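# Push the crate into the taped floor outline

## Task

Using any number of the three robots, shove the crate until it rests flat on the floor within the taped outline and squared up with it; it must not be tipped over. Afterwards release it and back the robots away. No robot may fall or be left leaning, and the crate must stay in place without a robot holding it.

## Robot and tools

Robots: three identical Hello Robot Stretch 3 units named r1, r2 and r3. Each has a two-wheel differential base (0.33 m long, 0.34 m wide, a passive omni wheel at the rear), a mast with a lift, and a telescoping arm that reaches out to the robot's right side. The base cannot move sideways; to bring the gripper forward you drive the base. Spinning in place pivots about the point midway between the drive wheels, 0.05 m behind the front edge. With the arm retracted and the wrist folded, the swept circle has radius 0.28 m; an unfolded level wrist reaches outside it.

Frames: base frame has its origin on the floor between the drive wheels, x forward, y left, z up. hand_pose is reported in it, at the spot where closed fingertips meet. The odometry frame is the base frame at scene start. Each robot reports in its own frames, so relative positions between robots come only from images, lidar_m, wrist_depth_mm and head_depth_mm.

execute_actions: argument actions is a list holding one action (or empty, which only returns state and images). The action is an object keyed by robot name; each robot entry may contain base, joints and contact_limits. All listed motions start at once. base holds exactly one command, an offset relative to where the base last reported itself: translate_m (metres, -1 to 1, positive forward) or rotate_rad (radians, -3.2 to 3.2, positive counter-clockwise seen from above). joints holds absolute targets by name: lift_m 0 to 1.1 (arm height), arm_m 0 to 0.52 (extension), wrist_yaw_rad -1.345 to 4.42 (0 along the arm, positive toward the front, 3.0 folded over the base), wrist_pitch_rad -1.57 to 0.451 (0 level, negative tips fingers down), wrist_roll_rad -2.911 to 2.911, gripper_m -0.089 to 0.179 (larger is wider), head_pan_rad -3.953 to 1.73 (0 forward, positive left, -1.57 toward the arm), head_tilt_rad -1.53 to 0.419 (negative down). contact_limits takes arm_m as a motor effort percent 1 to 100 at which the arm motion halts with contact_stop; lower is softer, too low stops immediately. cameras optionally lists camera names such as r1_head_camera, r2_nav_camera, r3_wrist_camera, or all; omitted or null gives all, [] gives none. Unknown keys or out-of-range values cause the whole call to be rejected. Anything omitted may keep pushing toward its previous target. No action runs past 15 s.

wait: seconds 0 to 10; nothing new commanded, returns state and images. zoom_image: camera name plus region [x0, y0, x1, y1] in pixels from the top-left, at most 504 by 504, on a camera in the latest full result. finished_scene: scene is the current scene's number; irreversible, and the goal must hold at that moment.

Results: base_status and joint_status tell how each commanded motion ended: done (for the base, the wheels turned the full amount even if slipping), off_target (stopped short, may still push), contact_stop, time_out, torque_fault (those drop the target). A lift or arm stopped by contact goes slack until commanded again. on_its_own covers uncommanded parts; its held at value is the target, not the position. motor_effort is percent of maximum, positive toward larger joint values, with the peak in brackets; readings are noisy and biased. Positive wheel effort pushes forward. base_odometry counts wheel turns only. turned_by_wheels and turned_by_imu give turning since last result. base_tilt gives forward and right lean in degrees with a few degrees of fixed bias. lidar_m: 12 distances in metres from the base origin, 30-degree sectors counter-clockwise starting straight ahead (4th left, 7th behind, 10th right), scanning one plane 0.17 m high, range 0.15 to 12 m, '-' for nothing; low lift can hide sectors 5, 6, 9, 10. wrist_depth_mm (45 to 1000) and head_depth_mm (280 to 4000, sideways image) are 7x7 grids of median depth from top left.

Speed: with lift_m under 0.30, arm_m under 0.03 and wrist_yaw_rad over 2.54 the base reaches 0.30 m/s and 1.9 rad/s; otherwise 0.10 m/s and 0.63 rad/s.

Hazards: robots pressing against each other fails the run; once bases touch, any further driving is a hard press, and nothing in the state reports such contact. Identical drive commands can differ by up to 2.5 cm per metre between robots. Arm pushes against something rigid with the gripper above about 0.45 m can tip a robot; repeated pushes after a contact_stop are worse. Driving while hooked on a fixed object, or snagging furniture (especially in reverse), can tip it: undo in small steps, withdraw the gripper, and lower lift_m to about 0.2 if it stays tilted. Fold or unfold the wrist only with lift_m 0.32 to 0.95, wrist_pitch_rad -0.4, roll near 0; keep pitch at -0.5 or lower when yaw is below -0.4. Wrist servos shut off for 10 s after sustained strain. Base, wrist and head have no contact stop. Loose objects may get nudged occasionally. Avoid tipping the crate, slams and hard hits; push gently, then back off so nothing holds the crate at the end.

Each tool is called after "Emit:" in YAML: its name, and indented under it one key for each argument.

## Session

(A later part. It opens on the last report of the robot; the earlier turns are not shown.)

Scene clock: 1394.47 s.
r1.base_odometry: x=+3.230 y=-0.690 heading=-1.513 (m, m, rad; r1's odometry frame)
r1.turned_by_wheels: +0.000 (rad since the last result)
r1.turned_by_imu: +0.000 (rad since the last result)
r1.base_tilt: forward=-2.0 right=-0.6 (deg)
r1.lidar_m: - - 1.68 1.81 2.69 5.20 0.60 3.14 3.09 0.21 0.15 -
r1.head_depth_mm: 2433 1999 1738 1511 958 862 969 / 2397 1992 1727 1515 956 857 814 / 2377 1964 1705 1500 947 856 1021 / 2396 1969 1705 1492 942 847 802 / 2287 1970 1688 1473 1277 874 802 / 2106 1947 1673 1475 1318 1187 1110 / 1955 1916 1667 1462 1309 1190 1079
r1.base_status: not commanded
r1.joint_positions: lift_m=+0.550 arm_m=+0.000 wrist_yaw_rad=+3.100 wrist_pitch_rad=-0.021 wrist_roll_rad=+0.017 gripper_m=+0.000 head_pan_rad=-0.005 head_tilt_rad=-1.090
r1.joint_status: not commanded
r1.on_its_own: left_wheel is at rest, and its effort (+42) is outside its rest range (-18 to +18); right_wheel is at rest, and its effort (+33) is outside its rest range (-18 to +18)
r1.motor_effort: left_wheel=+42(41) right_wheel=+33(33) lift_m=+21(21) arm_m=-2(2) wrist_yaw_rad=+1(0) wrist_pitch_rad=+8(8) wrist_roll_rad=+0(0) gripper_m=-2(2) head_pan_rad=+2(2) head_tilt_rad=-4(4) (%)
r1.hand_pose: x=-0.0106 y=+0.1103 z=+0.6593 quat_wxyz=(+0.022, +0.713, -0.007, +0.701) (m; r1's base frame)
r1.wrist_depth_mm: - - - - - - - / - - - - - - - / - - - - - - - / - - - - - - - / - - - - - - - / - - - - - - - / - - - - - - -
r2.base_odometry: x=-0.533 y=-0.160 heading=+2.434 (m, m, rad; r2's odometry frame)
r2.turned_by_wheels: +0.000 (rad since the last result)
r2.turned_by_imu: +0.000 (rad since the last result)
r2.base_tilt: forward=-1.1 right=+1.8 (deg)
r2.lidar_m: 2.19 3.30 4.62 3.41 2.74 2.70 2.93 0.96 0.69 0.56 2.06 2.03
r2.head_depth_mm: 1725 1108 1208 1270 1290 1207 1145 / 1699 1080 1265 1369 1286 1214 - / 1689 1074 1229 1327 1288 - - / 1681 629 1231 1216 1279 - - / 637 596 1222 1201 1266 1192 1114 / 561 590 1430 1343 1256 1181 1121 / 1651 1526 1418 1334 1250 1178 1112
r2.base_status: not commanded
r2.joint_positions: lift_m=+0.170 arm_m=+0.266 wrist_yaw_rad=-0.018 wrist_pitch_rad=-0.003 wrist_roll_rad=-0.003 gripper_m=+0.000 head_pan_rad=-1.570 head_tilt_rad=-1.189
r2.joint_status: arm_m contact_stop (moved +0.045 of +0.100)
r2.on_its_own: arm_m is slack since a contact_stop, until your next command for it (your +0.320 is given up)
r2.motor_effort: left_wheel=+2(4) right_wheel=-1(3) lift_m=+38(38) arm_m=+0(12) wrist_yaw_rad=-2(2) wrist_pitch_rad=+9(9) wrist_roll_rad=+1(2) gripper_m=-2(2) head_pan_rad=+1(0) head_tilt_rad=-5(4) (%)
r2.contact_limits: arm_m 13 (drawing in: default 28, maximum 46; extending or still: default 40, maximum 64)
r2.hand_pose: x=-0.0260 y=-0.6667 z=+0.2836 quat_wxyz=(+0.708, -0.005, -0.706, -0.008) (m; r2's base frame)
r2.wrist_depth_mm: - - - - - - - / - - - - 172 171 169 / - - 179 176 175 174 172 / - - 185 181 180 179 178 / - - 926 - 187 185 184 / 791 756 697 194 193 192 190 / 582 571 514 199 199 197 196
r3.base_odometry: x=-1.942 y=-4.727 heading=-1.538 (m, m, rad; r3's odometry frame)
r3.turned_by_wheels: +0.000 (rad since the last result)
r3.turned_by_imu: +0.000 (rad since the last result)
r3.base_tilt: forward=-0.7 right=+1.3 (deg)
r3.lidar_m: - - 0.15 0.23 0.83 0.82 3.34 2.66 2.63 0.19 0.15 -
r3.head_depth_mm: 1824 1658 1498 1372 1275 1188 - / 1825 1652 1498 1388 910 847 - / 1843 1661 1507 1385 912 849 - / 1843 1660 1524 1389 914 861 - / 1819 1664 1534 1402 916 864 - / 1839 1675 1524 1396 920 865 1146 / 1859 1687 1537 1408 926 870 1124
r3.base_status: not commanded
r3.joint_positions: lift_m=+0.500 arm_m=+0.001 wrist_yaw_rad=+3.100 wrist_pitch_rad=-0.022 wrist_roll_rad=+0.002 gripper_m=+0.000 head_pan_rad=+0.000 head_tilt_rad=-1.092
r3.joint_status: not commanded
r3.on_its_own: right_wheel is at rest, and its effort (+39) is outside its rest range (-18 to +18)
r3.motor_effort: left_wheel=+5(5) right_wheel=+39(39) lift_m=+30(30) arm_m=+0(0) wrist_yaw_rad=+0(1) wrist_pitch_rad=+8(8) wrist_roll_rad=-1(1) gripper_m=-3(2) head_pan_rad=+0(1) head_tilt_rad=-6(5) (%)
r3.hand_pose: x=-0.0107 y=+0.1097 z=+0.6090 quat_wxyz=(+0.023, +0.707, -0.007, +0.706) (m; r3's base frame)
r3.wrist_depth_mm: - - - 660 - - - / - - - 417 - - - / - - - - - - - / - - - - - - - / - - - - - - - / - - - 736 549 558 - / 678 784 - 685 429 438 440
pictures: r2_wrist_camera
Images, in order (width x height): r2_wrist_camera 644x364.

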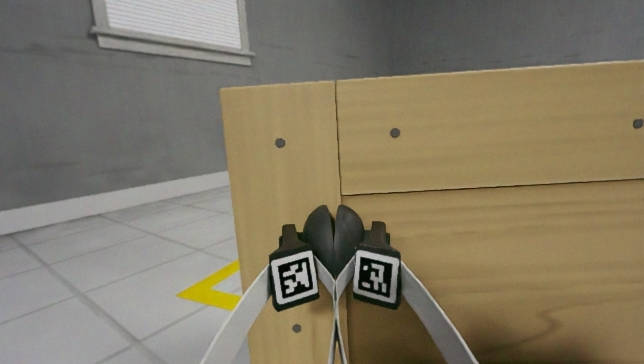

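Emit:
execute_actions:
  actions:
    - {"r2":{"joints":{"arm_m":0.40},"contact_limits":{"arm_m":100}},"r3":{"base":{"translate_m":0.11}},"r1":{"base":{"translate_m":0.155}}}
  cameras: []

Emit:
execute_actions:
  actions:
    - {"r2":{"joints":{"arm_m":0.35,"wrist_yaw_rad":-0.02,"wrist_pitch_rad":0.02}}}
  cameras: ["r2_wrist_camera","r1_head_camera","r3_head_camera","r3_nav_camera"]

Scene clock: 1399.97 s.
r1.base_odometry: x=+3.239 y=-0.845 heading=-1.512 (m, m, rad; r1's odometry frame)
r1.turned_by_wheels: +0.000 (rad since the last result)
r1.turned_by_imu: -0.161 (rad since the last result)
r1.base_tilt: forward=-2.1 right=-0.5 (deg)
r1.lidar_m: - - 1.62 1.65 2.18 5.22 0.72 3.33 3.15 0.21 0.15 -
r1.head_depth_mm: 2425 2057 1737 1530 957 864 950 / 2423 1996 1733 1511 951 856 812 / 2362 2001 1707 1517 945 855 997 / 2337 1975 1686 1494 943 850 804 / 2335 1892 1688 1480 951 845 798 / 2284 1955 1671 1485 1313 1195 1107 / 2120 1925 1666 1461 1306 1179 1076
r1.base_status: translate_m off_target (by the wheels' count: +0.1547 of +0.1550)
r1.joint_positions: lift_m=+0.550 arm_m=+0.000 wrist_yaw_rad=+3.100 wrist_pitch_rad=-0.021 wrist_roll_rad=+0.017 gripper_m=+0.000 head_pan_rad=-0.005 head_tilt_rad=-1.090
r1.joint_status: not commanded
r1.on_its_own: left_wheel is at rest, and its effort (+34) is outside its rest range (-18 to +18); right_wheel is at rest, and its effort (+38) is outside its rest range (-18 to +18)
r1.motor_effort: left_wheel=+34(46) right_wheel=+38(65) lift_m=+21(22) arm_m=-2(2) wrist_yaw_rad=-1(1) wrist_pitch_rad=+8(9) wrist_roll_rad=+0(0) gripper_m=-3(3) head_pan_rad=+2(2) head_tilt_rad=-3(3) (%)
r1.hand_pose: x=-0.0106 y=+0.1104 z=+0.6593 quat_wxyz=(+0.022, +0.713, -0.007, +0.701) (m; r1's base frame)
r1.wrist_depth_mm: - - - - - - - / - - - - - - - / - - - - - - - / - - - - - - - / - - - - - - - / - - - - - - - / - - - - - - -
r2.base_odometry: x=-0.533 y=-0.160 heading=+2.434 (m, m, rad; r2's odometry frame)
r2.turned_by_wheels: +0.000 (rad since the last result)
r2.turned_by_imu: +0.001 (rad since the last result)
r2.base_tilt: forward=-1.7 right=+1.2 (deg)
r2.lidar_m: 2.21 3.32 4.63 3.39 2.73 2.71 2.94 0.98 0.72 0.70 2.05 2.03
r2.head_depth_mm: 1225 1143 1263 1244 1292 1212 1140 / 693 1150 1397 1364 1288 1219 - / 708 1150 1290 1366 1291 - - / 693 1155 1294 1322 1287 - - / 655 1053 1254 1326 1266 1188 1111 / 644 1554 1445 1346 1263 1187 1119 / 1682 1552 1436 1344 1259 1186 1114
r2.base_status: not commanded
r2.joint_positions: lift_m=+0.170 arm_m=+0.396 wrist_yaw_rad=-0.004 wrist_pitch_rad=-0.039 wrist_roll_rad=-0.003 gripper_m=+0.000 head_pan_rad=-1.570 head_tilt_rad=-1.189
r2.joint_status: all done
r2.on_its_own: arm_m is at rest, and its effort (+53) is outside its rest range (-14 to +14); wrist_yaw_rad is at rest, and its effort (-14) is outside its rest range (-12 to +12)
r2.motor_effort: left_wheel=-1(5) right_wheel=+0(2) lift_m=+38(38) arm_m=+53(67) wrist_yaw_rad=-14(23) wrist_pitch_rad=+23(74) wrist_roll_rad=+1(1) gripper_m=-8(10) head_pan_rad=+0(0) head_tilt_rad=-4(5) (%)
r2.contact_limits: arm_m 64 (drawing in: default 28, maximum 46; extending or still: default 40, maximum 64)
r2.hand_pose: x=-0.0224 y=-0.7963 z=+0.2744 quat_wxyz=(+0.708, +0.013, -0.706, -0.015) (m; r2's base frame)
r2.wrist_depth_mm: - - - - - - - / - - - - 157 148 139 / - - 179 169 159 151 144 / - - 187 175 165 156 148 / - - 881 - 171 163 154 / 757 734 716 188 175 168 159 / 570 552 209 196 187 174 164
r3.base_odometry: x=-1.938 y=-4.837 heading=-1.539 (m, m, rad; r3's odometry frame)
r3.turned_by_wheels: +0.000 (rad since the last result)
r3.turned_by_imu: -0.156 (rad since the last result)
r3.base_tilt: forward=-0.7 right=+1.2 (deg)
r3.lidar_m: - - 0.15 0.24 2.93 0.84 3.83 2.78 2.66 2.75 0.15 -
r3.head_depth_mm: 1826 1648 1494 1386 1278 1190 - / 1834 1656 1509 1387 919 853 - / 1841 1648 1525 1384 914 848 - / 1847 1672 1510 1389 916 859 - / 1852 1668 1528 1393 917 862 - / 1839 1674 1534 1401 921 868 1140 / 1798 1665 1514 1403 920 878 1112
r3.base_status: done
r3.joint_positions: lift_m=+0.500 arm_m=+0.001 wrist_yaw_rad=+3.100 wrist_pitch_rad=-0.022 wrist_roll_rad=+0.002 gripper_m=+0.000 head_pan_rad=+0.000 head_tilt_rad=-1.092
r3.joint_status: not commanded
r3.on_its_own: right_wheel is at rest, and its effort (+35) is outside its rest range (-18 to +18)
r3.motor_effort: left_wheel=+5(78) right_wheel=+35(98) lift_m=+30(34) arm_m=+0(0) wrist_yaw_rad=+0(2) wrist_pitch_rad=+8(8) wrist_roll_rad=-1(1) gripper_m=-3(3) head_pan_rad=+0(0) head_tilt_rad=-5(7) (%)
r3.hand_pose: x=-0.0106 y=+0.1097 z=+0.6090 quat_wxyz=(+0.023, +0.707, -0.007, +0.706) (m; r3's base frame)
r3.wrist_depth_mm: - - - 402 - - - / - - - 404 - - - / - - - - - - - / - - - - - - - / - - - - - - - / 499 517 - 734 551 555 - / 896 884 - 685 436 436 441
pictures: none
No camera images: the call's "cameras" was empty. Leave "cameras" out to get every camera's image.

Scene clock: 1402.07 s.
r1.base_odometry: x=+3.239 y=-0.845 heading=-1.512 (m, m, rad; r1's odometry frame)
r1.turned_by_wheels: +0.000 (rad since the last result)
r1.turned_by_imu: +0.001 (rad since the last result)
r1.base_tilt: forward=-2.0 right=-0.5 (deg)
r1.lidar_m: - - 1.62 1.66 2.18 5.25 0.72 3.34 3.16 0.21 0.15 -
r1.head_depth_mm: 2441 2042 1736 1528 956 863 949 / 2407 2002 1713 1512 952 859 813 / 2356 1978 1704 1502 949 855 996 / 2363 1973 1705 1502 944 850 805 / 2327 1881 1686 1488 950 846 798 / 2285 1919 1677 1470 1321 1191 1112 / 2127 1925 1663 1469 1316 1185 1073
r1.base_status: not commanded
r1.joint_positions: lift_m=+0.550 arm_m=+0.000 wrist_yaw_rad=+3.100 wrist_pitch_rad=-0.021 wrist_roll_rad=+0.017 gripper_m=+0.000 head_pan_rad=-0.005 head_tilt_rad=-1.090
r1.joint_status: not commanded
r1.on_its_own: left_wheel is at rest, and its effort (+34) is outside its rest range (-18 to +18); right_wheel is at rest, and its effort (+38) is outside its rest range (-18 to +18)
r1.motor_effort: left_wheel=+34(33) right_wheel=+38(38) lift_m=+21(21) arm_m=-1(2) wrist_yaw_rad=+0(1) wrist_pitch_rad=+8(8) wrist_roll_rad=+0(0) gripper_m=-3(2) head_pan_rad=+2(2) head_tilt_rad=-5(4) (%)
r1.hand_pose: x=-0.0106 y=+0.1104 z=+0.6593 quat_wxyz=(+0.022, +0.713, -0.007, +0.701) (m; r1's base frame)
r1.wrist_depth_mm: - - - - - - - / - - - - - - - / - - - - - - - / - - - - - - - / - - - - - - - / - - - - - - - / - - - - - - -
r2.base_odometry: x=-0.533 y=-0.160 heading=+2.434 (m, m, rad; r2's odometry frame)
r2.turned_by_wheels: +0.000 (rad since the last result)
r2.turned_by_imu: -0.001 (rad since the last result)
r2.base_tilt: forward=-1.2 right=+1.9 (deg)
r2.lidar_m: 2.20 3.30 4.61 3.41 2.73 2.71 2.93 0.97 0.72 0.69 2.06 2.03
r2.head_depth_mm: 1201 1134 1253 1238 1287 1211 1140 / 678 1139 1397 1368 1283 1223 - / 695 1138 1284 1353 1282 - - / 678 1139 1274 1325 1281 - - / 645 1048 1243 1318 1267 1185 1114 / 634 1533 1436 1340 1258 1185 1119 / 1652 1530 1422 1324 1254 1180 1115
r2.base_status: not commanded
r2.joint_positions: lift_m=+0.170 arm_m=+0.350 wrist_yaw_rad=-0.019 wrist_pitch_rad=-0.001 wrist_roll_rad=-0.003 gripper_m=+0.000 head_pan_rad=-1.570 head_tilt_rad=-1.189
r2.joint_status: all done
r2.motor_effort: left_wheel=+1(16) right_wheel=-1(11) lift_m=+38(38) arm_m=-4(36) wrist_yaw_rad=-1(15) wrist_pitch_rad=+8(22) wrist_roll_rad=+1(2) gripper_m=-3(7) head_pan_rad=+0(0) head_tilt_rad=-5(5) (%)
r2.hand_pose: x=-0.0262 y=-0.7515 z=+0.2841 quat_wxyz=(+0.708, -0.006, -0.706, -0.007) (m; r2's base frame)
r2.wrist_depth_mm: - - - - - - - / - - - - - 189 178 / - - 223 210 199 190 181 / - - - 217 205 196 187 / 565 - 926 223 212 202 192 / 140 756 739 232 216 208 197 / 139 567 517 239 227 213 203
r3.base_odometry: x=-1.938 y=-4.837 heading=-1.539 (m, m, rad; r3's odometry frame)
r3.turned_by_wheels: +0.000 (rad since the last result)
r3.turned_by_imu: +0.000 (rad since the last result)
r3.base_tilt: forward=-0.8 right=+1.3 (deg)
r3.lidar_m: - - 0.15 0.24 2.92 0.83 3.85 2.78 2.66 2.74 0.15 -
r3.head_depth_mm: 1820 1658 1508 1378 1269 1189 - / 1833 1660 1504 1378 919 854 - / 1844 1657 1513 1384 910 849 - / 1850 1670 1524 1393 915 858 - / 1852 1673 1526 1397 919 863 - / 1834 1672 1513 1396 918 863 1135 / 1797 1678 1523 1408 921 873 1113
r3.base_status: not commanded
r3.joint_positions: lift_m=+0.500 arm_m=+0.001 wrist_yaw_rad=+3.100 wrist_pitch_rad=-0.022 wrist_roll_rad=+0.002 gripper_m=+0.000 head_pan_rad=+0.000 head_tilt_rad=-1.092
r3.joint_status: not commanded
r3.on_its_own: right_wheel is at rest, and its effort (+35) is outside its rest range (-18 to +18)
r3.motor_effort: left_wheel=+5(5) right_wheel=+35(34) lift_m=+30(31) arm_m=+0(0) wrist_yaw_rad=+0(0) wrist_pitch_rad=+8(8) wrist_roll_rad=-2(1) gripper_m=-3(3) head_pan_rad=+0(0) head_tilt_rad=-7(5) (%)
r3.hand_pose: x=-0.0106 y=+0.1097 z=+0.6090 quat_wxyz=(+0.023, +0.707, -0.007, +0.706) (m; r3's base frame)
r3.wrist_depth_mm: - - - 401 - - - / - - - 401 - - - / - - - - - - - / - - - - - - - / - - - - - - - / 509 524 - 801 553 556 - / 871 898 - 689 438 436 442
pictures: r1_head_camera (sideways: a quarter turn clockwise sets it upright), r2_wrist_camera, r3_head_camera (sideways: a quarter turn clockwise sets it upright), r3_nav_camera (sideways: a quarter turn counterclockwise sets it upright)
Images, in order (width x height): r1_head_camera 896x504, r2_wrist_camera 644x364, r3_head_camera 896x504, r3_nav_camera 672x504.

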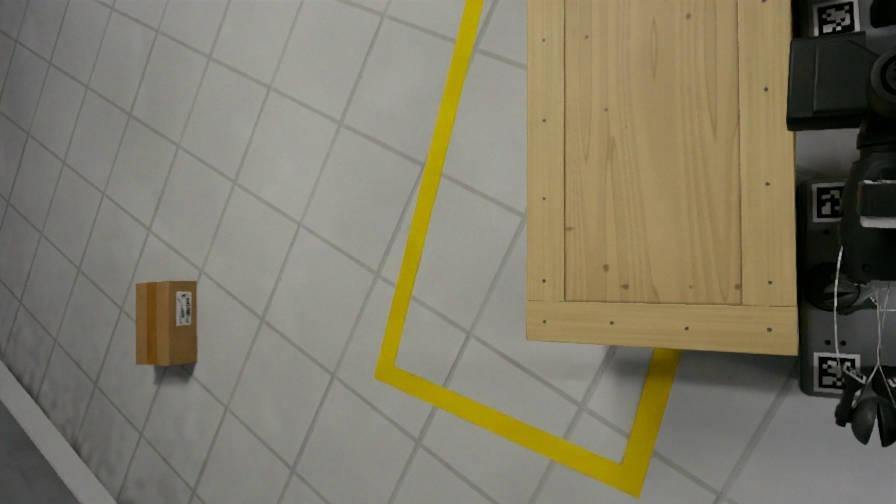

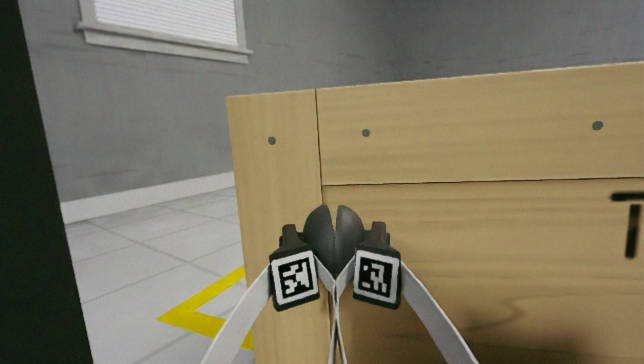

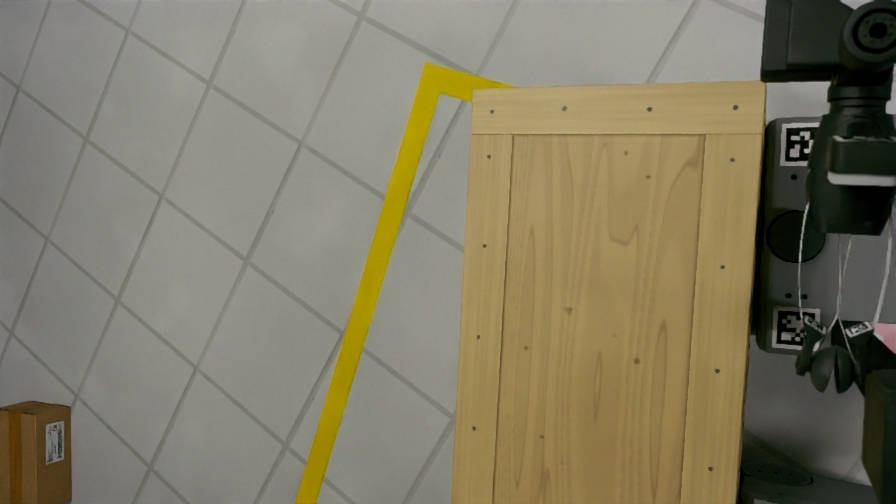

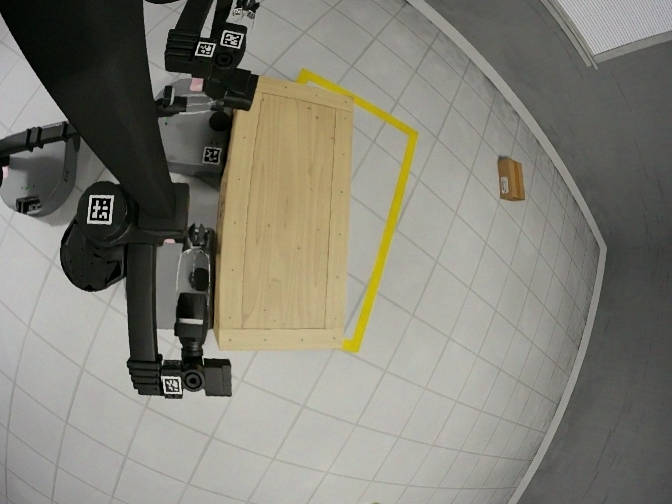

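Emit:
execute_actions:
  actions:
    - {"r2":{"base":{"rotate_rad":0.25},"joints":{"arm_m":0.02,"wrist_yaw_rad":3.1,"wrist_pitch_rad":0.0}}}
  cameras: []

Emit:
execute_actions:
  actions:
    - {"r2":{"base":{"translate_m":-0.80}}}
  cameras: []

Emit:
execute_actions:
  actions:
    - {"r2":{"base":{"rotate_rad":-0.34}}}
  cameras: ["r2_head_camera"]

Scene clock: 1455.80 s.
r1.base_odometry: x=+3.239 y=-0.845 heading=-1.512 (m, m, rad; r1's odometry frame)
r1.turned_by_wheels: +0.000 (rad since the last result)
r1.turned_by_imu: +0.002 (rad since the last result)
r1.base_tilt: forward=-1.9 right=-0.4 (deg)
r1.lidar_m: - - 1.62 1.65 2.17 5.23 0.72 0.86 3.15 0.21 0.15 -
r1.head_depth_mm: 2405 2015 1729 1525 958 866 950 / 2422 2017 1720 1510 950 862 811 / 2347 1989 1705 1507 946 851 1000 / 2370 1978 1695 1498 935 847 802 / 2304 1873 1688 1492 946 848 796 / 2309 1927 1667 1490 1310 1185 1110 / 2121 1915 1649 1460 1307 1181 1083
r1.base_status: not commanded
r1.joint_positions: lift_m=+0.550 arm_m=+0.000 wrist_yaw_rad=+3.100 wrist_pitch_rad=-0.021 wrist_roll_rad=+0.017 gripper_m=+0.000 head_pan_rad=-0.005 head_tilt_rad=-1.090
r1.joint_status: not commanded
r1.on_its_own: left_wheel is at rest, and its effort (+33) is outside its rest range (-18 to +18); right_wheel is at rest, and its effort (+28) is outside its rest range (-18 to +18)
r1.motor_effort: left_wheel=+33(33) right_wheel=+28(37) lift_m=+21(21) arm_m=-2(1) wrist_yaw_rad=+0(0) wrist_pitch_rad=+8(8) wrist_roll_rad=+0(0) gripper_m=-2(1) head_pan_rad=+1(2) head_tilt_rad=-5(4) (%)
r1.hand_pose: x=-0.0106 y=+0.1104 z=+0.6593 quat_wxyz=(+0.022, +0.713, -0.007, +0.701) (m; r1's base frame)
r1.wrist_depth_mm: - - - - - - - / - - - - - - - / - - - - - - - / - - - - - - - / - - - - - - - / - - - - - - - / - - - - - - -
r2.base_odometry: x=-0.533 y=-0.160 heading=+2.684 (m, m, rad; r2's odometry frame)
r2.turned_by_wheels: +0.250 (rad since the last result)
r2.turned_by_imu: +0.084 (rad since the last result)
r2.base_tilt: forward=-1.0 right=+1.6 (deg)
r2.lidar_m: 2.31 3.76 4.62 3.19 2.69 2.69 3.03 0.82 0.70 0.69 2.05 2.05
r2.head_depth_mm: 754 1130 1263 1243 1289 1213 1145 / 678 1131 1360 1364 1278 1217 - / 699 1135 1277 1336 1288 - - / 669 1187 1270 1314 1293 - - / 636 1112 1257 1324 1272 1190 1114 / 1624 1536 1428 1335 1261 1186 1116 / 1649 1534 1422 1332 1250 1177 1118
r2.base_status: done
r2.joint_positions: lift_m=+0.170 arm_m=+0.020 wrist_yaw_rad=+3.098 wrist_pitch_rad=-0.019 wrist_roll_rad=-0.002 gripper_m=+0.000 head_pan_rad=-1.570 head_tilt_rad=-1.189
r2.joint_status: all done
r2.motor_effort: left_wheel=+0(53) right_wheel=+0(40) lift_m=+38(38) arm_m=-4(12) wrist_yaw_rad=+2(96) wrist_pitch_rad=+7(7) wrist_roll_rad=+1(2) gripper_m=-1(11) head_pan_rad=+0(1) head_tilt_rad=-4(4) (%)
r2.hand_pose: x=-0.0102 y=+0.0902 z=+0.2796 quat_wxyz=(+0.022, +0.706, -0.009, +0.708) (m; r2's base frame)
r2.wrist_depth_mm: - - - - - - - / - - - - - - - / - - - - - - - / - - - - - - - / - - - - 954 910 870 / 768 736 716 619 651 637 624 / 569 550 545 545 513 501 483
r3.base_odometry: x=-1.938 y=-4.837 heading=-1.539 (m, m, rad; r3's odometry frame)
r3.turned_by_wheels: +0.000 (rad since the last result)
r3.turned_by_imu: +0.000 (rad since the last result)
r3.base_tilt: forward=-0.7 right=+1.3 (deg)
r3.lidar_m: - - 0.15 0.24 2.94 0.82 3.81 2.77 2.66 2.75 0.15 -
r3.head_depth_mm: 1811 1649 1499 1380 1281 1185 - / 1827 1649 1509 1379 920 859 - / 1839 1663 1519 1387 911 848 - / 1846 1662 1517 1397 913 862 - / 1859 1665 1523 1402 916 860 - / 1821 1694 1521 1399 919 865 1136 / 1801 1684 1541 1398 921 874 1111
r3.base_status: not commanded
r3.joint_positions: lift_m=+0.500 arm_m=+0.001 wrist_yaw_rad=+3.100 wrist_pitch_rad=-0.022 wrist_roll_rad=+0.002 gripper_m=+0.000 head_pan_rad=+0.000 head_tilt_rad=-1.092
r3.joint_status: not commanded
r3.on_its_own: right_wheel is at rest, and its effort (+35) is outside its rest range (-18 to +18)
r3.motor_effort: left_wheel=+5(5) right_wheel=+35(35) lift_m=+30(30) arm_m=+0(0) wrist_yaw_rad=+0(0) wrist_pitch_rad=+8(7) wrist_roll_rad=-1(2) gripper_m=-3(3) head_pan_rad=+0(0) head_tilt_rad=-6(5) (%)
r3.hand_pose: x=-0.0106 y=+0.1097 z=+0.6090 quat_wxyz=(+0.023, +0.707, -0.007, +0.706) (m; r3's base frame)
r3.wrist_depth_mm: - - - 400 - - - / - - - 401 - - - / - - - - - - - / - - - - - - - / - - - - - - - / - - - 810 550 558 - / 892 902 - 688 438 438 443
pictures: none
No camera images: the call's "cameras" was empty. Leave "cameras" out to get every camera's image.

Scene clock: 1460.27 s.
r1.base_odometry: x=+3.239 y=-0.845 heading=-1.512 (m, m, rad; r1's odometry frame)
r1.turned_by_wheels: +0.000 (rad since the last result)
r1.turned_by_imu: +0.001 (rad since the last result)
r1.base_tilt: forward=-1.9 right=-0.4 (deg)
r1.lidar_m: - - 1.62 1.66 2.17 5.24 4.76 3.32 1.00 0.21 0.15 -
r1.head_depth_mm: 2434 2014 1746 1530 962 865 948 / 2415 2009 1722 1500 952 857 810 / 2363 1972 1714 1503 945 854 1001 / 2328 1965 1686 1490 942 849 804 / 2325 1894 1683 1484 950 847 795 / 2284 1927 1690 1477 1327 1186 1111 / 2147 1916 1656 1471 1301 1191 1081
r1.base_status: not commanded
r1.joint_positions: lift_m=+0.550 arm_m=+0.000 wrist_yaw_rad=+3.100 wrist_pitch_rad=-0.021 wrist_roll_rad=+0.017 gripper_m=+0.000 head_pan_rad=-0.005 head_tilt_rad=-1.090
r1.joint_status: not commanded
r1.on_its_own: left_wheel is at rest, and its effort (+33) is outside its rest range (-18 to +18); right_wheel is at rest, and its effort (+28) is outside its rest range (-18 to +18)
r1.motor_effort: left_wheel=+33(33) right_wheel=+28(28) lift_m=+21(21) arm_m=-1(1) wrist_yaw_rad=+1(1) wrist_pitch_rad=+8(8) wrist_roll_rad=+0(0) gripper_m=-2(1) head_pan_rad=+3(3) head_tilt_rad=-5(5) (%)
r1.hand_pose: x=-0.0106 y=+0.1104 z=+0.6593 quat_wxyz=(+0.022, +0.713, -0.007, +0.701) (m; r1's base frame)
r1.wrist_depth_mm: - - - - - - - / - - - - - - - / - - - - - - - / - - - - - - - / - - - - - - - / - - - - - - - / - - - - - - -
r2.base_odometry: x=+0.185 y=-0.514 heading=+2.684 (m, m, rad; r2's odometry frame)
r2.turned_by_wheels: +0.000 (rad since the last result)
r2.turned_by_imu: -0.001 (rad since the last result)
r2.base_tilt: forward=-1.2 right=+1.7 (deg)
r2.lidar_m: 2.97 4.90 4.61 2.51 2.10 2.09 2.37 1.56 3.48 0.61 0.60 1.01
r2.head_depth_mm: 1711 1584 1479 1376 1287 1211 1152 / 1720 1575 1461 1362 1282 1217 - / 1690 1555 1458 1360 1289 - - / 1686 1126 1402 1351 1291 - - / 1666 685 1185 1205 1273 1187 1113 / 1177 686 1215 1179 1254 1186 1116 / 1171 693 1203 1194 1251 1179 1116
r2.base_status: done
r2.joint_positions: lift_m=+0.170 arm_m=+0.020 wrist_yaw_rad=+3.099 wrist_pitch_rad=-0.019 wrist_roll_rad=-0.002 gripper_m=+0.000 head_pan_rad=-1.570 head_tilt_rad=-1.189
r2.joint_status: not commanded
r2.motor_effort: left_wheel=+0(12) right_wheel=+1(4) lift_m=+38(38) arm_m=-4(5) wrist_yaw_rad=+1(2) wrist_pitch_rad=+7(7) wrist_roll_rad=+1(1) gripper_m=-2(2) head_pan_rad=+0(0) head_tilt_rad=-5(5) (%)
r2.hand_pose: x=-0.0105 y=+0.0902 z=+0.2796 quat_wxyz=(+0.022, +0.706, -0.008, +0.708) (m; r2's base frame)
r2.wrist_depth_mm: - - - - - - - / - - - - - - - / - - - - - - - / - - - - - - - / - - - - 952 914 866 / 772 743 724 613 659 642 626 / 569 556 550 541 511 499 482
r3.base_odometry: x=-1.938 y=-4.837 heading=-1.539 (m, m, rad; r3's odometry frame)
r3.turned_by_wheels: +0.000 (rad since the last result)
r3.turned_by_imu: +0.000 (rad since the last result)
r3.base_tilt: forward=-0.7 right=+1.2 (deg)
r3.lidar_m: - - 0.15 0.24 2.93 5.53 3.83 0.60 2.66 2.75 0.15 -
r3.head_depth_mm: 1826 1648 1507 1377 1276 1192 - / 1835 1654 1511 1385 919 855 - / 1822 1659 1509 1385 915 849 - / 1852 1657 1516 1379 918 864 - / 1852 1668 1515 1404 915 861 - / 1825 1667 1528 1402 922 865 1137 / 1803 1687 1526 1400 922 876 1112
r3.base_status: not commanded
r3.joint_positions: lift_m=+0.500 arm_m=+0.001 wrist_yaw_rad=+3.100 wrist_pitch_rad=-0.022 wrist_roll_rad=+0.002 gripper_m=+0.000 head_pan_rad=+0.000 head_tilt_rad=-1.092
r3.joint_status: not commanded
r3.on_its_own: right_wheel is at rest, and its effort (+35) is outside its rest range (-18 to +18)
r3.motor_effort: left_wheel=+5(5) right_wheel=+35(35) lift_m=+30(31) arm_m=+0(0) wrist_yaw_rad=+0(0) wrist_pitch_rad=+8(7) wrist_roll_rad=-1(1) gripper_m=-3(3) head_pan_rad=+0(0) head_tilt_rad=-6(5) (%)
r3.hand_pose: x=-0.0106 y=+0.1097 z=+0.6090 quat_wxyz=(+0.023, +0.707, -0.007, +0.706) (m; r3's base frame)
r3.wrist_depth_mm: - - - 406 - - - / - - - 402 - - - / - - - - - - - / - - - - - - - / - - - - - - - / - - - 812 550 562 - / 876 915 - 679 438 436 444
pictures: none
No camera images: the call's "cameras" was empty. Leave "cameras" out to get every camera's image.

Scene clock: 1461.53 s.
r1.base_odometry: x=+3.239 y=-0.845 heading=-1.512 (m, m, rad; r1's odometry frame)
r1.turned_by_wheels: +0.000 (rad since the last result)
r1.turned_by_imu: +0.000 (rad since the last result)
r1.base_tilt: forward=-2.1 right=-0.4 (deg)
r1.lidar_m: - - 1.62 1.65 2.17 5.22 4.76 3.32 1.00 0.21 0.15 -
r1.head_depth_mm: 2433 2016 1735 1520 961 860 952 / 2408 1996 1718 1505 953 858 815 / 2372 2004 1722 1495 948 854 997 / 2345 1962 1701 1475 941 848 803 / 2345 1891 1679 1488 951 847 796 / 2288 1931 1691 1472 1306 1191 1109 / 2138 1904 1659 1459 1305 1179 1084
r1.base_status: not commanded
r1.joint_positions: lift_m=+0.550 arm_m=+0.000 wrist_yaw_rad=+3.100 wrist_pitch_rad=-0.021 wrist_roll_rad=+0.017 gripper_m=+0.000 head_pan_rad=-0.005 head_tilt_rad=-1.090
r1.joint_status: not commanded
r1.on_its_own: left_wheel is at rest, and its effort (+33) is outside its rest range (-18 to +18); right_wheel is at rest, and its effort (+28) is outside its rest range (-18 to +18)
r1.motor_effort: left_wheel=+33(33) right_wheel=+28(28) lift_m=+21(22) arm_m=-2(1) wrist_yaw_rad=+1(0) wrist_pitch_rad=+8(8) wrist_roll_rad=+0(0) gripper_m=-2(3) head_pan_rad=+2(2) head_tilt_rad=-4(4) (%)
r1.hand_pose: x=-0.0106 y=+0.1104 z=+0.6593 quat_wxyz=(+0.022, +0.713, -0.007, +0.701) (m; r1's base frame)
r1.wrist_depth_mm: - - - - - - - / - - - - - - - / - - - - - - - / - - - - - - - / - - - - - - - / - - - - - - - / - - - - - - -
r2.base_odometry: x=+0.185 y=-0.514 heading=+2.344 (m, m, rad; r2's odometry frame)
r2.turned_by_wheels: -0.340 (rad since the last result)
r2.turned_by_imu: -0.344 (rad since the last result)
r2.base_tilt: forward=-1.2 right=+1.9 (deg)
r2.lidar_m: 2.67 3.32 5.13 3.38 2.27 2.10 2.12 2.65 1.56 0.93 0.60 0.64
r2.head_depth_mm: 1723 1588 1470 1373 1288 1214 1144 / 1702 1579 1463 1363 1281 1219 - / 1696 1568 1457 1352 1283 - - / 1690 1556 1445 1354 1292 - - / 1670 1539 1435 1343 1271 1185 1115 / 1665 1245 1216 1211 1250 1183 1120 / 1650 750 1066 1161 1219 1178 1116
r2.base_status: done
r2.joint_positions: lift_m=+0.170 arm_m=+0.020 wrist_yaw_rad=+3.099 wrist_pitch_rad=-0.019 wrist_roll_rad=-0.002 gripper_m=+0.000 head_pan_rad=-1.570 head_tilt_rad=-1.189
r2.joint_status: not commanded
r2.motor_effort: left_wheel=+2(12) right_wheel=-1(7) lift_m=+38(38) arm_m=-4(4) wrist_yaw_rad=+1(1) wrist_pitch_rad=+7(7) wrist_roll_rad=+1(1) gripper_m=-3(1) head_pan_rad=+0(1) head_tilt_rad=-5(5) (%)
r2.hand_pose: x=-0.0105 y=+0.0903 z=+0.2796 quat_wxyz=(+0.022, +0.706, -0.008, +0.708) (m; r2's base frame)
r2.wrist_depth_mm: - - - - - - - / - - - - - - - / - - - - - - - / - - - - - - - / - - - - 944 896 860 / 772 735 716 613 656 637 619 / 569 552 548 543 518 497 481
r3.base_odometry: x=-1.938 y=-4.837 heading=-1.539 (m, m, rad; r3's odometry frame)
r3.turned_by_wheels: +0.000 (rad since the last result)
r3.turned_by_imu: +0.000 (rad since the last result)
r3.base_tilt: forward=-0.7 right=+1.2 (deg)
r3.lidar_m: - - 0.15 0.24 2.93 5.53 3.81 0.60 2.66 2.75 0.15 -
r3.head_depth_mm: 1817 1653 1506 1383 1286 1189 - / 1826 1657 1511 1375 922 855 - / 1860 1648 1511 1401 917 849 - / 1842 1654 1518 1390 914 859 - / 1850 1672 1524 1393 919 859 - / 1823 1662 1532 1396 919 867 1139 / 1802 1684 1537 1405 920 874 1114
r3.base_status: not commanded
r3.joint_positions: lift_m=+0.500 arm_m=+0.001 wrist_yaw_rad=+3.100 wrist_pitch_rad=-0.022 wrist_roll_rad=+0.002 gripper_m=+0.000 head_pan_rad=+0.000 head_tilt_rad=-1.092
r3.joint_status: not commanded
r3.on_its_own: right_wheel is at rest, and its effort (+35) is outside its rest range (-18 to +18)
r3.motor_effort: left_wheel=+5(5) right_wheel=+35(35) lift_m=+30(30) arm_m=+0(0) wrist_yaw_rad=+0(0) wrist_pitch_rad=+8(8) wrist_roll_rad=-1(1) gripper_m=-3(3) head_pan_rad=+0(0) head_tilt_rad=-5(5) (%)
r3.hand_pose: x=-0.0106 y=+0.1097 z=+0.6090 quat_wxyz=(+0.023, +0.707, -0.007, +0.706) (m; r3's base frame)
r3.wrist_depth_mm: - - - 401 - - - / - - - 404 - - - / - - - - - - - / - - - - - - - / - - - - - - - / - - - 810 548 560 - / 884 895 - 683 435 436 442
pictures: r2_head_camera (sideways: a quarter turn clockwise sets it upright)
Images, in order (width x height): r2_head_camera 896x504.

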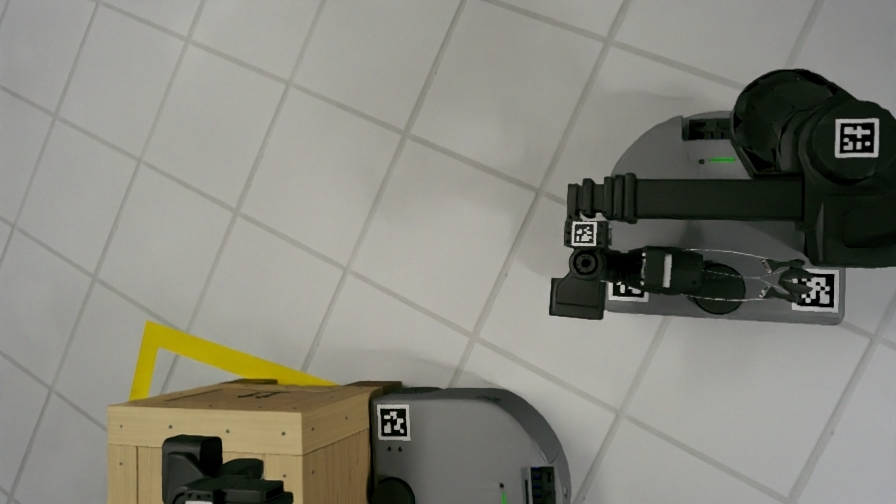

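Emit:
execute_actions:
  actions:
    - {"r2":{"base":{"rotate_rad":-0.85}}}
  cameras: []

Emit:
execute_actions:
  actions:
    - {"r2":{"base":{"translate_m":0.15}}}
  cameras: []

Emit:
execute_actions:
  actions:
    - {"r2":{"base":{"rotate_rad":1.12}}}
  cameras: ["r2_head_camera"]

Scene clock: 1467.70 s.
r1.base_odometry: x=+3.239 y=-0.845 heading=-1.512 (m, m, rad; r1's odometry frame)
r1.turned_by_wheels: +0.000 (rad since the last result)
r1.turned_by_imu: +0.001 (rad since the last result)
r1.base_tilt: forward=-2.0 right=-0.4 (deg)
r1.lidar_m: - - 1.62 1.66 2.17 5.26 4.75 3.35 1.00 0.21 0.15 -
r1.head_depth_mm: 2417 2021 1732 1527 956 860 952 / 2402 2011 1726 1496 949 861 811 / 2362 1998 1699 1490 951 855 1003 / 2356 1960 1704 1494 945 849 803 / 2338 1886 1683 1478 948 848 794 / 2268 1937 1685 1472 1316 1189 1111 / 2133 1909 1659 1463 1312 1179 1082
r1.base_status: not commanded
r1.joint_positions: lift_m=+0.550 arm_m=+0.000 wrist_yaw_rad=+3.100 wrist_pitch_rad=-0.021 wrist_roll_rad=+0.017 gripper_m=+0.000 head_pan_rad=-0.005 head_tilt_rad=-1.090
r1.joint_status: not commanded
r1.on_its_own: left_wheel is at rest, and its effort (+33) is outside its rest range (-18 to +18); right_wheel is at rest, and its effort (+28) is outside its rest range (-18 to +18)
r1.motor_effort: left_wheel=+33(33) right_wheel=+28(28) lift_m=+21(21) arm_m=-1(1) wrist_yaw_rad=+0(0) wrist_pitch_rad=+8(8) wrist_roll_rad=+0(0) gripper_m=-3(2) head_pan_rad=+2(2) head_tilt_rad=-5(4) (%)
r1.hand_pose: x=-0.0106 y=+0.1104 z=+0.6593 quat_wxyz=(+0.022, +0.713, -0.007, +0.701) (m; r1's base frame)
r1.wrist_depth_mm: - - - - - - - / - - - - - - - / - - - - - - - / - - - - - - - / - - - - - - - / - - - - - - - / - - - - - - -
r2.base_odometry: x=+0.185 y=-0.514 heading=+1.494 (m, m, rad; r2's odometry frame)
r2.turned_by_wheels: -0.850 (rad since the last result)
r2.turned_by_imu: -0.861 (rad since the last result)
r2.base_tilt: forward=-1.0 right=+2.0 (deg)
r2.lidar_m: 0.60 0.95 2.80 4.04 5.22 2.78 2.14 2.10 2.23 1.56 1.57 0.61
r2.head_depth_mm: 1719 1584 1469 1373 1284 1214 1142 / 1708 1571 1461 1366 1282 1219 - / 1689 1570 1455 1359 1288 - - / 1681 1558 1454 1351 1290 - - / 1675 1543 1438 1345 1269 1190 1116 / 1649 1538 1425 1340 1257 1182 1119 / 1632 1530 1422 1323 1244 1175 1117
r2.base_status: done
r2.joint_positions: lift_m=+0.170 arm_m=+0.020 wrist_yaw_rad=+3.099 wrist_pitch_rad=-0.019 wrist_roll_rad=-0.002 gripper_m=+0.000 head_pan_rad=-1.570 head_tilt_rad=-1.189
r2.joint_status: not commanded
r2.motor_effort: left_wheel=+2(14) right_wheel=-2(5) lift_m=+38(38) arm_m=-4(4) wrist_yaw_rad=+1(1) wrist_pitch_rad=+7(7) wrist_roll_rad=+1(1) gripper_m=-2(2) head_pan_rad=+0(0) head_tilt_rad=-4(5) (%)
r2.hand_pose: x=-0.0105 y=+0.0903 z=+0.2796 quat_wxyz=(+0.022, +0.706, -0.008, +0.708) (m; r2's base frame)
r2.wrist_depth_mm: - - - - - - - / - - - - - - - / - - - - - - - / - - - - - - - / - - - - 960 897 852 / 763 744 714 615 657 643 618 / 569 558 548 545 508 499 484
r3.base_odometry: x=-1.938 y=-4.837 heading=-1.539 (m, m, rad; r3's odometry frame)
r3.turned_by_wheels: +0.000 (rad since the last result)
r3.turned_by_imu: +0.000 (rad since the last result)
r3.base_tilt: forward=-0.7 right=+1.2 (deg)
r3.lidar_m: - - 0.15 0.24 2.92 5.54 3.85 0.59 2.66 2.74 0.15 -
r3.head_depth_mm: 1807 1654 1490 1384 1277 1193 - / 1829 1640 1506 1387 918 854 - / 1830 1666 1515 1386 919 847 - / 1853 1674 1515 1388 918 860 - / 1835 1666 1517 1395 920 863 - / 1824 1681 1519 1405 922 864 1138 / 1806 1678 1533 1407 923 876 1116
r3.base_status: not commanded
r3.joint_positions: lift_m=+0.500 arm_m=+0.001 wrist_yaw_rad=+3.100 wrist_pitch_rad=-0.022 wrist_roll_rad=+0.002 gripper_m=+0.000 head_pan_rad=+0.000 head_tilt_rad=-1.092
r3.joint_status: not commanded
r3.on_its_own: right_wheel is at rest, and its effort (+35) is outside its rest range (-18 to +18)
r3.motor_effort: left_wheel=+5(5) right_wheel=+35(35) lift_m=+30(30) arm_m=+0(0) wrist_yaw_rad=+0(1) wrist_pitch_rad=+8(7) wrist_roll_rad=-1(1) gripper_m=-3(3) head_pan_rad=+0(0) head_tilt_rad=-5(6) (%)
r3.hand_pose: x=-0.0106 y=+0.1097 z=+0.6090 quat_wxyz=(+0.023, +0.707, -0.007, +0.706) (m; r3's base frame)
r3.wrist_depth_mm: - - - 406 - - - / - - - 403 - - - / - - - - - - - / - - - - - - - / - - - - - - - / - - - 810 551 560 - / 893 901 - 686 439 436 447
pictures: none
No camera images: the call's "cameras" was empty. Leave "cameras" out to get every camera's image.

Scene clock: 1469.60 s.
r1.base_odometry: x=+3.239 y=-0.845 heading=-1.512 (m, m, rad; r1's odometry frame)
r1.turned_by_wheels: +0.000 (rad since the last result)
r1.turned_by_imu: +0.000 (rad since the last result)
r1.base_tilt: forward=-1.9 right=-0.5 (deg)
r1.lidar_m: - - 1.62 1.65 2.17 5.20 4.79 3.31 0.87 0.21 0.15 -
r1.head_depth_mm: 2434 2008 1741 1520 960 863 951 / 2378 2006 1713 1503 954 857 813 / 2374 1975 1702 1505 950 853 1002 / 2347 1962 1697 1485 944 848 800 / 2321 1882 1687 1483 952 848 794 / 2310 1929 1679 1479 1318 1188 1111 / 2144 1922 1659 1465 1319 1172 1074
r1.base_status: not commanded
r1.joint_positions: lift_m=+0.550 arm_m=+0.000 wrist_yaw_rad=+3.100 wrist_pitch_rad=-0.021 wrist_roll_rad=+0.017 gripper_m=+0.000 head_pan_rad=-0.005 head_tilt_rad=-1.090
r1.joint_status: not commanded
r1.on_its_own: left_wheel is at rest, and its effort (+33) is outside its rest range (-18 to +18); right_wheel is at rest, and its effort (+28) is outside its rest range (-18 to +18)
r1.motor_effort: left_wheel=+33(33) right_wheel=+28(28) lift_m=+21(21) arm_m=-1(1) wrist_yaw_rad=+0(1) wrist_pitch_rad=+8(8) wrist_roll_rad=+0(0) gripper_m=-2(2) head_pan_rad=+3(1) head_tilt_rad=-4(3) (%)
r1.hand_pose: x=-0.0106 y=+0.1104 z=+0.6593 quat_wxyz=(+0.022, +0.713, -0.007, +0.701) (m; r1's base frame)
r1.wrist_depth_mm: - - - - - - - / - - - - - - - / - - - - - - - / - - - - - - - / - - - - - - - / - - - - - - - / - - - - - - -
r2.base_odometry: x=+0.196 y=-0.364 heading=+1.495 (m, m, rad; r2's odometry frame)
r2.turned_by_wheels: +0.000 (rad since the last result)
r2.turned_by_imu: +0.000 (rad since the last result)
r2.base_tilt: forward=-1.3 right=+2.0 (deg)
r2.lidar_m: 0.45 0.75 2.66 3.83 5.28 2.93 2.28 2.23 2.37 1.53 3.42 0.47
r2.head_depth_mm: 1726 1581 1473 1377 1287 1214 1139 / 1708 1565 1455 1368 1283 1218 - / 1689 1572 1454 1359 1281 - - / 1682 1554 1447 1350 1288 - - / 1651 1547 1440 1342 1276 1189 1117 / 1649 1532 1426 1337 1260 1188 1123 / 1650 1529 1422 1331 1256 1038 1098
r2.base_status: done
r2.joint_positions: lift_m=+0.170 arm_m=+0.020 wrist_yaw_rad=+3.099 wrist_pitch_rad=-0.019 wrist_roll_rad=-0.002 gripper_m=+0.000 head_pan_rad=-1.570 head_tilt_rad=-1.189
r2.joint_status: not commanded
r2.motor_effort: left_wheel=+2(15) right_wheel=-1(4) lift_m=+38(38) arm_m=-4(4) wrist_yaw_rad=+1(1) wrist_pitch_rad=+6(7) wrist_roll_rad=+1(1) gripper_m=-2(2) head_pan_rad=+0(1) head_tilt_rad=-5(5) (%)
r2.hand_pose: x=-0.0105 y=+0.0903 z=+0.2796 quat_wxyz=(+0.022, +0.706, -0.008, +0.708) (m; r2's base frame)
r2.wrist_depth_mm: - - - - - - - / - - - - - - - / - - - - - - - / - - - - - - - / - - - - 936 909 822 / 769 740 727 616 670 642 621 / 571 551 549 546 518 503 484
r3.base_odometry: x=-1.938 y=-4.837 heading=-1.539 (m, m, rad; r3's odometry frame)
r3.turned_by_wheels: +0.000 (rad since the last result)
r3.turned_by_imu: +0.000 (rad since the last result)
r3.base_tilt: forward=-0.7 right=+1.3 (deg)
r3.lidar_m: - - 0.15 0.24 2.93 5.52 3.85 0.45 2.66 2.75 0.15 -
r3.head_depth_mm: 1818 1647 1501 1375 1278 1192 - / 1830 1653 1506 1387 923 857 - / 1844 1641 1512 1388 916 848 - / 1855 1663 1518 1392 913 861 - / 1851 1671 1516 1398 919 864 - / 1849 1668 1530 1398 920 864 1135 / 1801 1680 1527 1397 922 872 1112
r3.base_status: not commanded
r3.joint_positions: lift_m=+0.500 arm_m=+0.001 wrist_yaw_rad=+3.100 wrist_pitch_rad=-0.022 wrist_roll_rad=+0.002 gripper_m=+0.000 head_pan_rad=+0.000 head_tilt_rad=-1.092
r3.joint_status: not commanded
r3.on_its_own: right_wheel is at rest, and its effort (+35) is outside its rest range (-18 to +18)
r3.motor_effort: left_wheel=+5(5) right_wheel=+35(35) lift_m=+30(30) arm_m=+0(0) wrist_yaw_rad=+0(0) wrist_pitch_rad=+8(8) wrist_roll_rad=-1(1) gripper_m=-3(3) head_pan_rad=+0(0) head_tilt_rad=-6(5) (%)
r3.hand_pose: x=-0.0106 y=+0.1097 z=+0.6090 quat_wxyz=(+0.023, +0.707, -0.007, +0.706) (m; r3's base frame)
r3.wrist_depth_mm: - - - 401 - - - / - - - 400 - - - / - - - - - - - / - - - - - - - / - - - - - - - / - - - 802 550 561 - / 885 901 - 680 435 438 442
pictures: none
No camera images: the call's "cameras" was empty. Leave "cameras" out to get every camera's image.

Scene clock: 1471.67 s.
r1.base_odometry: x=+3.239 y=-0.845 heading=-1.512 (m, m, rad; r1's odometry frame)
r1.turned_by_wheels: +0.000 (rad since the last result)
r1.turned_by_imu: +0.001 (rad since the last result)
r1.base_tilt: forward=-1.9 right=-0.5 (deg)
r1.lidar_m: - - 1.62 1.66 2.17 5.19 4.74 3.35 0.87 0.21 0.15 -
r1.head_depth_mm: 2438 2021 1733 1522 959 865 952 / 2403 2010 1720 1520 951 862 812 / 2399 1994 1721 1510 944 855 998 / 2337 1955 1684 1504 938 852 805 / 2330 1873 1684 1473 948 847 792 / 2276 1949 1660 1475 1317 1199 1105 / 2137 1913 1663 1465 1313 1186 1079
r1.base_status: not commanded
r1.joint_positions: lift_m=+0.550 arm_m=+0.000 wrist_yaw_rad=+3.100 wrist_pitch_rad=-0.021 wrist_roll_rad=+0.017 gripper_m=+0.000 head_pan_rad=-0.005 head_tilt_rad=-1.090
r1.joint_status: not commanded
r1.on_its_own: left_wheel is at rest, and its effort (+33) is outside its rest range (-18 to +18); right_wheel is at rest, and its effort (+28) is outside its rest range (-18 to +18)
r1.motor_effort: left_wheel=+33(33) right_wheel=+28(28) lift_m=+21(21) arm_m=-2(1) wrist_yaw_rad=+0(1) wrist_pitch_rad=+8(8) wrist_roll_rad=+0(0) gripper_m=-3(3) head_pan_rad=+2(2) head_tilt_rad=-5(3) (%)
r1.hand_pose: x=-0.0106 y=+0.1104 z=+0.6593 quat_wxyz=(+0.022, +0.713, -0.007, +0.701) (m; r1's base frame)
r1.wrist_depth_mm: - - - - - - - / - - - - - - - / - - - - - - - / - - - - - - - / - - - - - - - / - - - - - - - / - - - - - - -
r2.base_odometry: x=+0.196 y=-0.364 heading=+2.614 (m, m, rad; r2's odometry frame)
r2.turned_by_wheels: +1.120 (rad since the last result)
r2.turned_by_imu: +1.132 (rad since the last result)
r2.base_tilt: forward=-0.9 right=+1.8 (deg)
r2.lidar_m: 2.73 4.18 5.22 2.80 2.26 2.23 2.43 1.53 3.43 0.47 0.45 0.83
r2.head_depth_mm: 1711 1577 1470 1368 1287 1215 1144 / 1698 1579 1470 1368 1280 1214 - / 1702 1563 1454 1359 1288 - - / 1682 1107 1022 1323 1293 - - / 1669 1095 624 1167 1135 1189 1118 / 1658 1095 659 1165 1137 1183 1119 / 1663 1086 650 1145 1222 1178 1113
r2.base_status: done
r2.joint_positions: lift_m=+0.170 arm_m=+0.020 wrist_yaw_rad=+3.099 wrist_pitch_rad=-0.019 wrist_roll_rad=-0.002 gripper_m=+0.000 head_pan_rad=-1.570 head_tilt_rad=-1.189
r2.joint_status: not commanded
r2.motor_effort: left_wheel=-3(12) right_wheel=+2(7) lift_m=+38(38) arm_m=-4(4) wrist_yaw_rad=+0(1) wrist_pitch_rad=+7(6) wrist_roll_rad=+1(1) gripper_m=-2(2) head_pan_rad=+1(0) head_tilt_rad=-4(5) (%)
r2.hand_pose: x=-0.0105 y=+0.0902 z=+0.2796 quat_wxyz=(+0.022, +0.706, -0.008, +0.708) (m; r2's base frame)
r2.wrist_depth_mm: - - - - - - - / - - - - - - - / - - - - - - - / - - - - - - - / - - - - 958 909 867 / 766 744 707 618 659 638 624 / 563 550 546 549 515 503 484
r3.base_odometry: x=-1.938 y=-4.837 heading=-1.539 (m, m, rad; r3's odometry frame)
r3.turned_by_wheels: +0.000 (rad since the last result)
r3.turned_by_imu: +0.000 (rad since the last result)
r3.base_tilt: forward=-0.7 right=+1.3 (deg)
r3.lidar_m: - - 0.15 0.24 2.92 5.54 3.83 0.45 2.66 2.75 0.15 -
r3.head_depth_mm: 1832 1661 1502 1388 1279 1189 - / 1831 1656 1510 1389 919 857 - / 1833 1661 1505 1386 910 850 - / 1847 1677 1514 1394 920 861 - / 1860 1667 1519 1397 915 860 - / 1817 1664 1525 1394 922 864 1130 / 1799 1673 1536 1403 921 874 1118
r3.base_status: not commanded
r3.joint_positions: lift_m=+0.500 arm_m=+0.001 wrist_yaw_rad=+3.100 wrist_pitch_rad=-0.022 wrist_roll_rad=+0.002 gripper_m=+0.000 head_pan_rad=+0.000 head_tilt_rad=-1.092
r3.joint_status: not commanded
r3.on_its_own: right_wheel is at rest, and its effort (+35) is outside its rest range (-18 to +18)
r3.motor_effort: left_wheel=+5(5) right_wheel=+35(35) lift_m=+30(30) arm_m=+0(0) wrist_yaw_rad=+0(0) wrist_pitch_rad=+7(8) wrist_roll_rad=-2(1) gripper_m=-3(3) head_pan_rad=+0(0) head_tilt_rad=-5(6) (%)
r3.hand_pose: x=-0.0106 y=+0.1097 z=+0.6090 quat_wxyz=(+0.023, +0.707, -0.007, +0.706) (m; r3's base frame)
r3.wrist_depth_mm: - - - 400 - - - / - - - 401 - - - / - - - - - - - / - - - - - - - / - - - - - - - / - - - 801 548 553 - / 885 897 - 677 438 436 442
pictures: r2_head_camera (sideways: a quarter turn clockwise sets it upright)
Images, in order (width x height): r2_head_camera 896x504.

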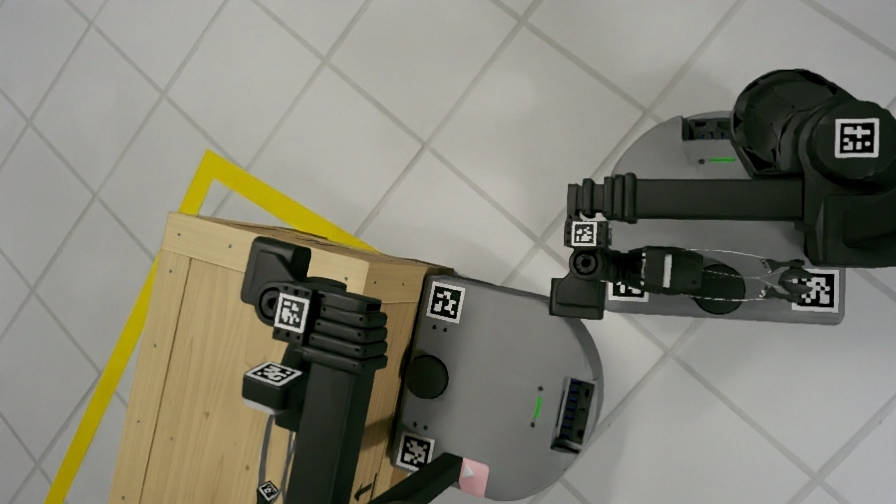

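Emit:
execute_actions:
  actions:
    - {"r2":{"joints":{"arm_m":0.35,"wrist_yaw_rad":3.14},"contact_limits":{"arm_m":13},"base":{"translate_m":-0.015}}}
  cameras: ["r2_head_camera"]

Scene clock: 1476.10 s.
r1.base_odometry: x=+3.239 y=-0.845 heading=-1.512 (m, m, rad; r1's odometry frame)
r1.turned_by_wheels: +0.000 (rad since the last result)
r1.turned_by_imu: +0.001 (rad since the last result)
r1.base_tilt: forward=-2.0 right=-0.5 (deg)
r1.lidar_m: - - 1.62 1.65 2.17 5.24 4.78 3.34 0.88 0.21 0.15 -
r1.head_depth_mm: 2412 2025 1736 1524 963 862 951 / 2395 1997 1728 1511 949 860 813 / 2363 1977 1716 1507 952 854 999 / 2336 1969 1673 1496 942 848 799 / 2324 1861 1694 1476 948 845 795 / 2302 1919 1684 1482 1316 1183 1109 / 2103 1933 1664 1462 1310 1180 1079
r1.base_status: not commanded
r1.joint_positions: lift_m=+0.550 arm_m=+0.000 wrist_yaw_rad=+3.100 wrist_pitch_rad=-0.021 wrist_roll_rad=+0.017 gripper_m=+0.000 head_pan_rad=-0.005 head_tilt_rad=-1.090
r1.joint_status: not commanded
r1.on_its_own: left_wheel is at rest, and its effort (+33) is outside its rest range (-18 to +18); right_wheel is at rest, and its effort (+28) is outside its rest range (-18 to +18)
r1.motor_effort: left_wheel=+33(33) right_wheel=+28(28) lift_m=+21(21) arm_m=-1(2) wrist_yaw_rad=+0(2) wrist_pitch_rad=+8(8) wrist_roll_rad=+0(0) gripper_m=-3(2) head_pan_rad=+2(3) head_tilt_rad=-4(5) (%)
r1.hand_pose: x=-0.0106 y=+0.1104 z=+0.6593 quat_wxyz=(+0.022, +0.713, -0.007, +0.701) (m; r1's base frame)
r1.wrist_depth_mm: - - - - - - - / - - - - - - - / - - - - - - - / - - - - - - - / - - - - - - - / - - - - - - - / - - - - - - -
r2.base_odometry: x=+0.209 y=-0.372 heading=+2.614 (m, m, rad; r2's odometry frame)
r2.turned_by_wheels: +0.000 (rad since the last result)
r2.turned_by_imu: -0.001 (rad since the last result)
r2.base_tilt: forward=-1.1 right=+1.8 (deg)
r2.lidar_m: 2.73 4.19 5.22 2.79 2.24 2.22 2.42 1.52 3.41 0.47 0.46 0.82
r2.head_depth_mm: 1723 1590 1468 1376 1293 1213 1145 / 1706 1567 1466 1366 1278 1221 - / 1697 1568 1457 1358 1278 - - / 1681 1116 1212 1328 1287 - - / 1669 1095 626 1169 1227 1190 1122 / 1661 1091 657 1160 1134 1190 1118 / 1647 1087 640 1150 1218 1178 1116
r2.base_status: done
r2.joint_positions: lift_m=+0.170 arm_m=+0.274 wrist_yaw_rad=+3.143 wrist_pitch_rad=-0.019 wrist_roll_rad=-0.002 gripper_m=+0.000 head_pan_rad=-1.570 head_tilt_rad=-1.189
r2.joint_status: arm_m contact_stop (moved +0.253 of +0.330); the others done
r2.on_its_own: arm_m is slack since a contact_stop, until your next command for it (your +0.350 is given up)
r2.motor_effort: left_wheel=-6(16) right_wheel=+5(8) lift_m=+38(38) arm_m=+1(12) wrist_yaw_rad=-3(5) wrist_pitch_rad=+7(7) wrist_roll_rad=+1(1) gripper_m=-2(2) head_pan_rad=+0(1) head_tilt_rad=-5(5) (%)
r2.contact_limits: arm_m 13 (drawing in: default 28, maximum 46; extending or still: default 40, maximum 64)
r2.hand_pose: x=-0.0218 y=-0.1629 z=+0.2795 quat_wxyz=(+0.006, +0.706, +0.008, +0.708) (m; r2's base frame)
r2.wrist_depth_mm: - - - - - - - / - - - - - - - / - - - - - - - / - - - - - - - / - - - - 951 909 868 / 763 757 - - 697 642 624 / 569 586 - - - 494 485
r3.base_odometry: x=-1.938 y=-4.837 heading=-1.539 (m, m, rad; r3's odometry frame)
r3.turned_by_wheels: +0.000 (rad since the last result)
r3.turned_by_imu: +0.000 (rad since the last result)
r3.base_tilt: forward=-0.7 right=+1.2 (deg)
r3.lidar_m: - - 0.15 0.24 2.94 5.52 3.85 0.45 2.66 2.74 0.15 -
r3.head_depth_mm: 1827 1655 1497 1391 1276 1187 - / 1846 1647 1513 1378 920 854 852 / 1834 1655 1501 1391 913 849 - / 1836 1666 1514 1396 917 859 - / 1846 1660 1519 1389 919 864 - / 1821 1677 1513 1398 918 867 1138 / 1813 1677 1530 1402 921 874 1114
r3.base_status: not commanded
r3.joint_positions: lift_m=+0.500 arm_m=+0.001 wrist_yaw_rad=+3.100 wrist_pitch_rad=-0.022 wrist_roll_rad=+0.002 gripper_m=+0.000 head_pan_rad=+0.000 head_tilt_rad=-1.092
r3.joint_status: not commanded
r3.on_its_own: right_wheel is at rest, and its effort (+35) is outside its rest range (-18 to +18)
r3.motor_effort: left_wheel=+5(5) right_wheel=+35(35) lift_m=+31(30) arm_m=+0(0) wrist_yaw_rad=+0(0) wrist_pitch_rad=+8(8) wrist_roll_rad=-1(1) gripper_m=-3(3) head_pan_rad=+0(0) head_tilt_rad=-6(6) (%)
r3.hand_pose: x=-0.0106 y=+0.1097 z=+0.6090 quat_wxyz=(+0.023, +0.707, -0.007, +0.706) (m; r3's base frame)
r3.wrist_depth_mm: - - - 401 - - - / - - - 405 - - - / - - - - - - - / - - - - - - - / - - - - - - - / - - - 813 551 561 - / 901 896 - 676 436 437 444
pictures: r2_head_camera (sideways: a quarter turn clockwise sets it upright)
Images, in order (width x height): r2_head_camera 896x504.

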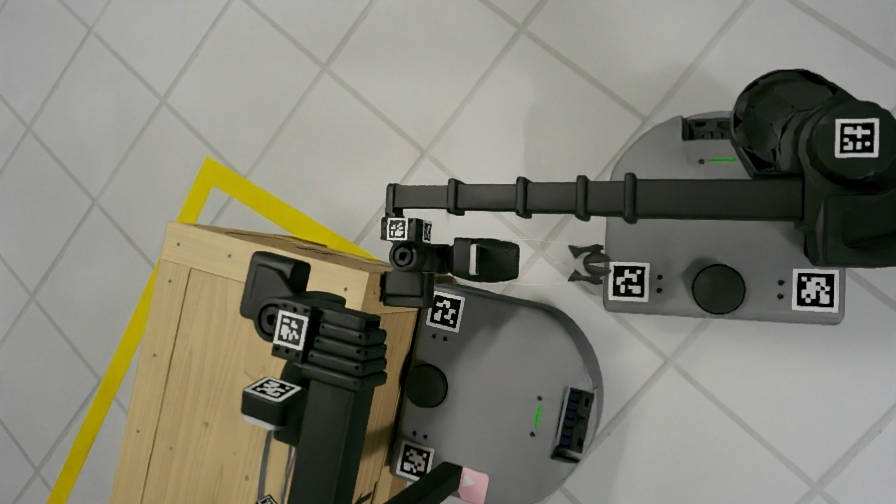

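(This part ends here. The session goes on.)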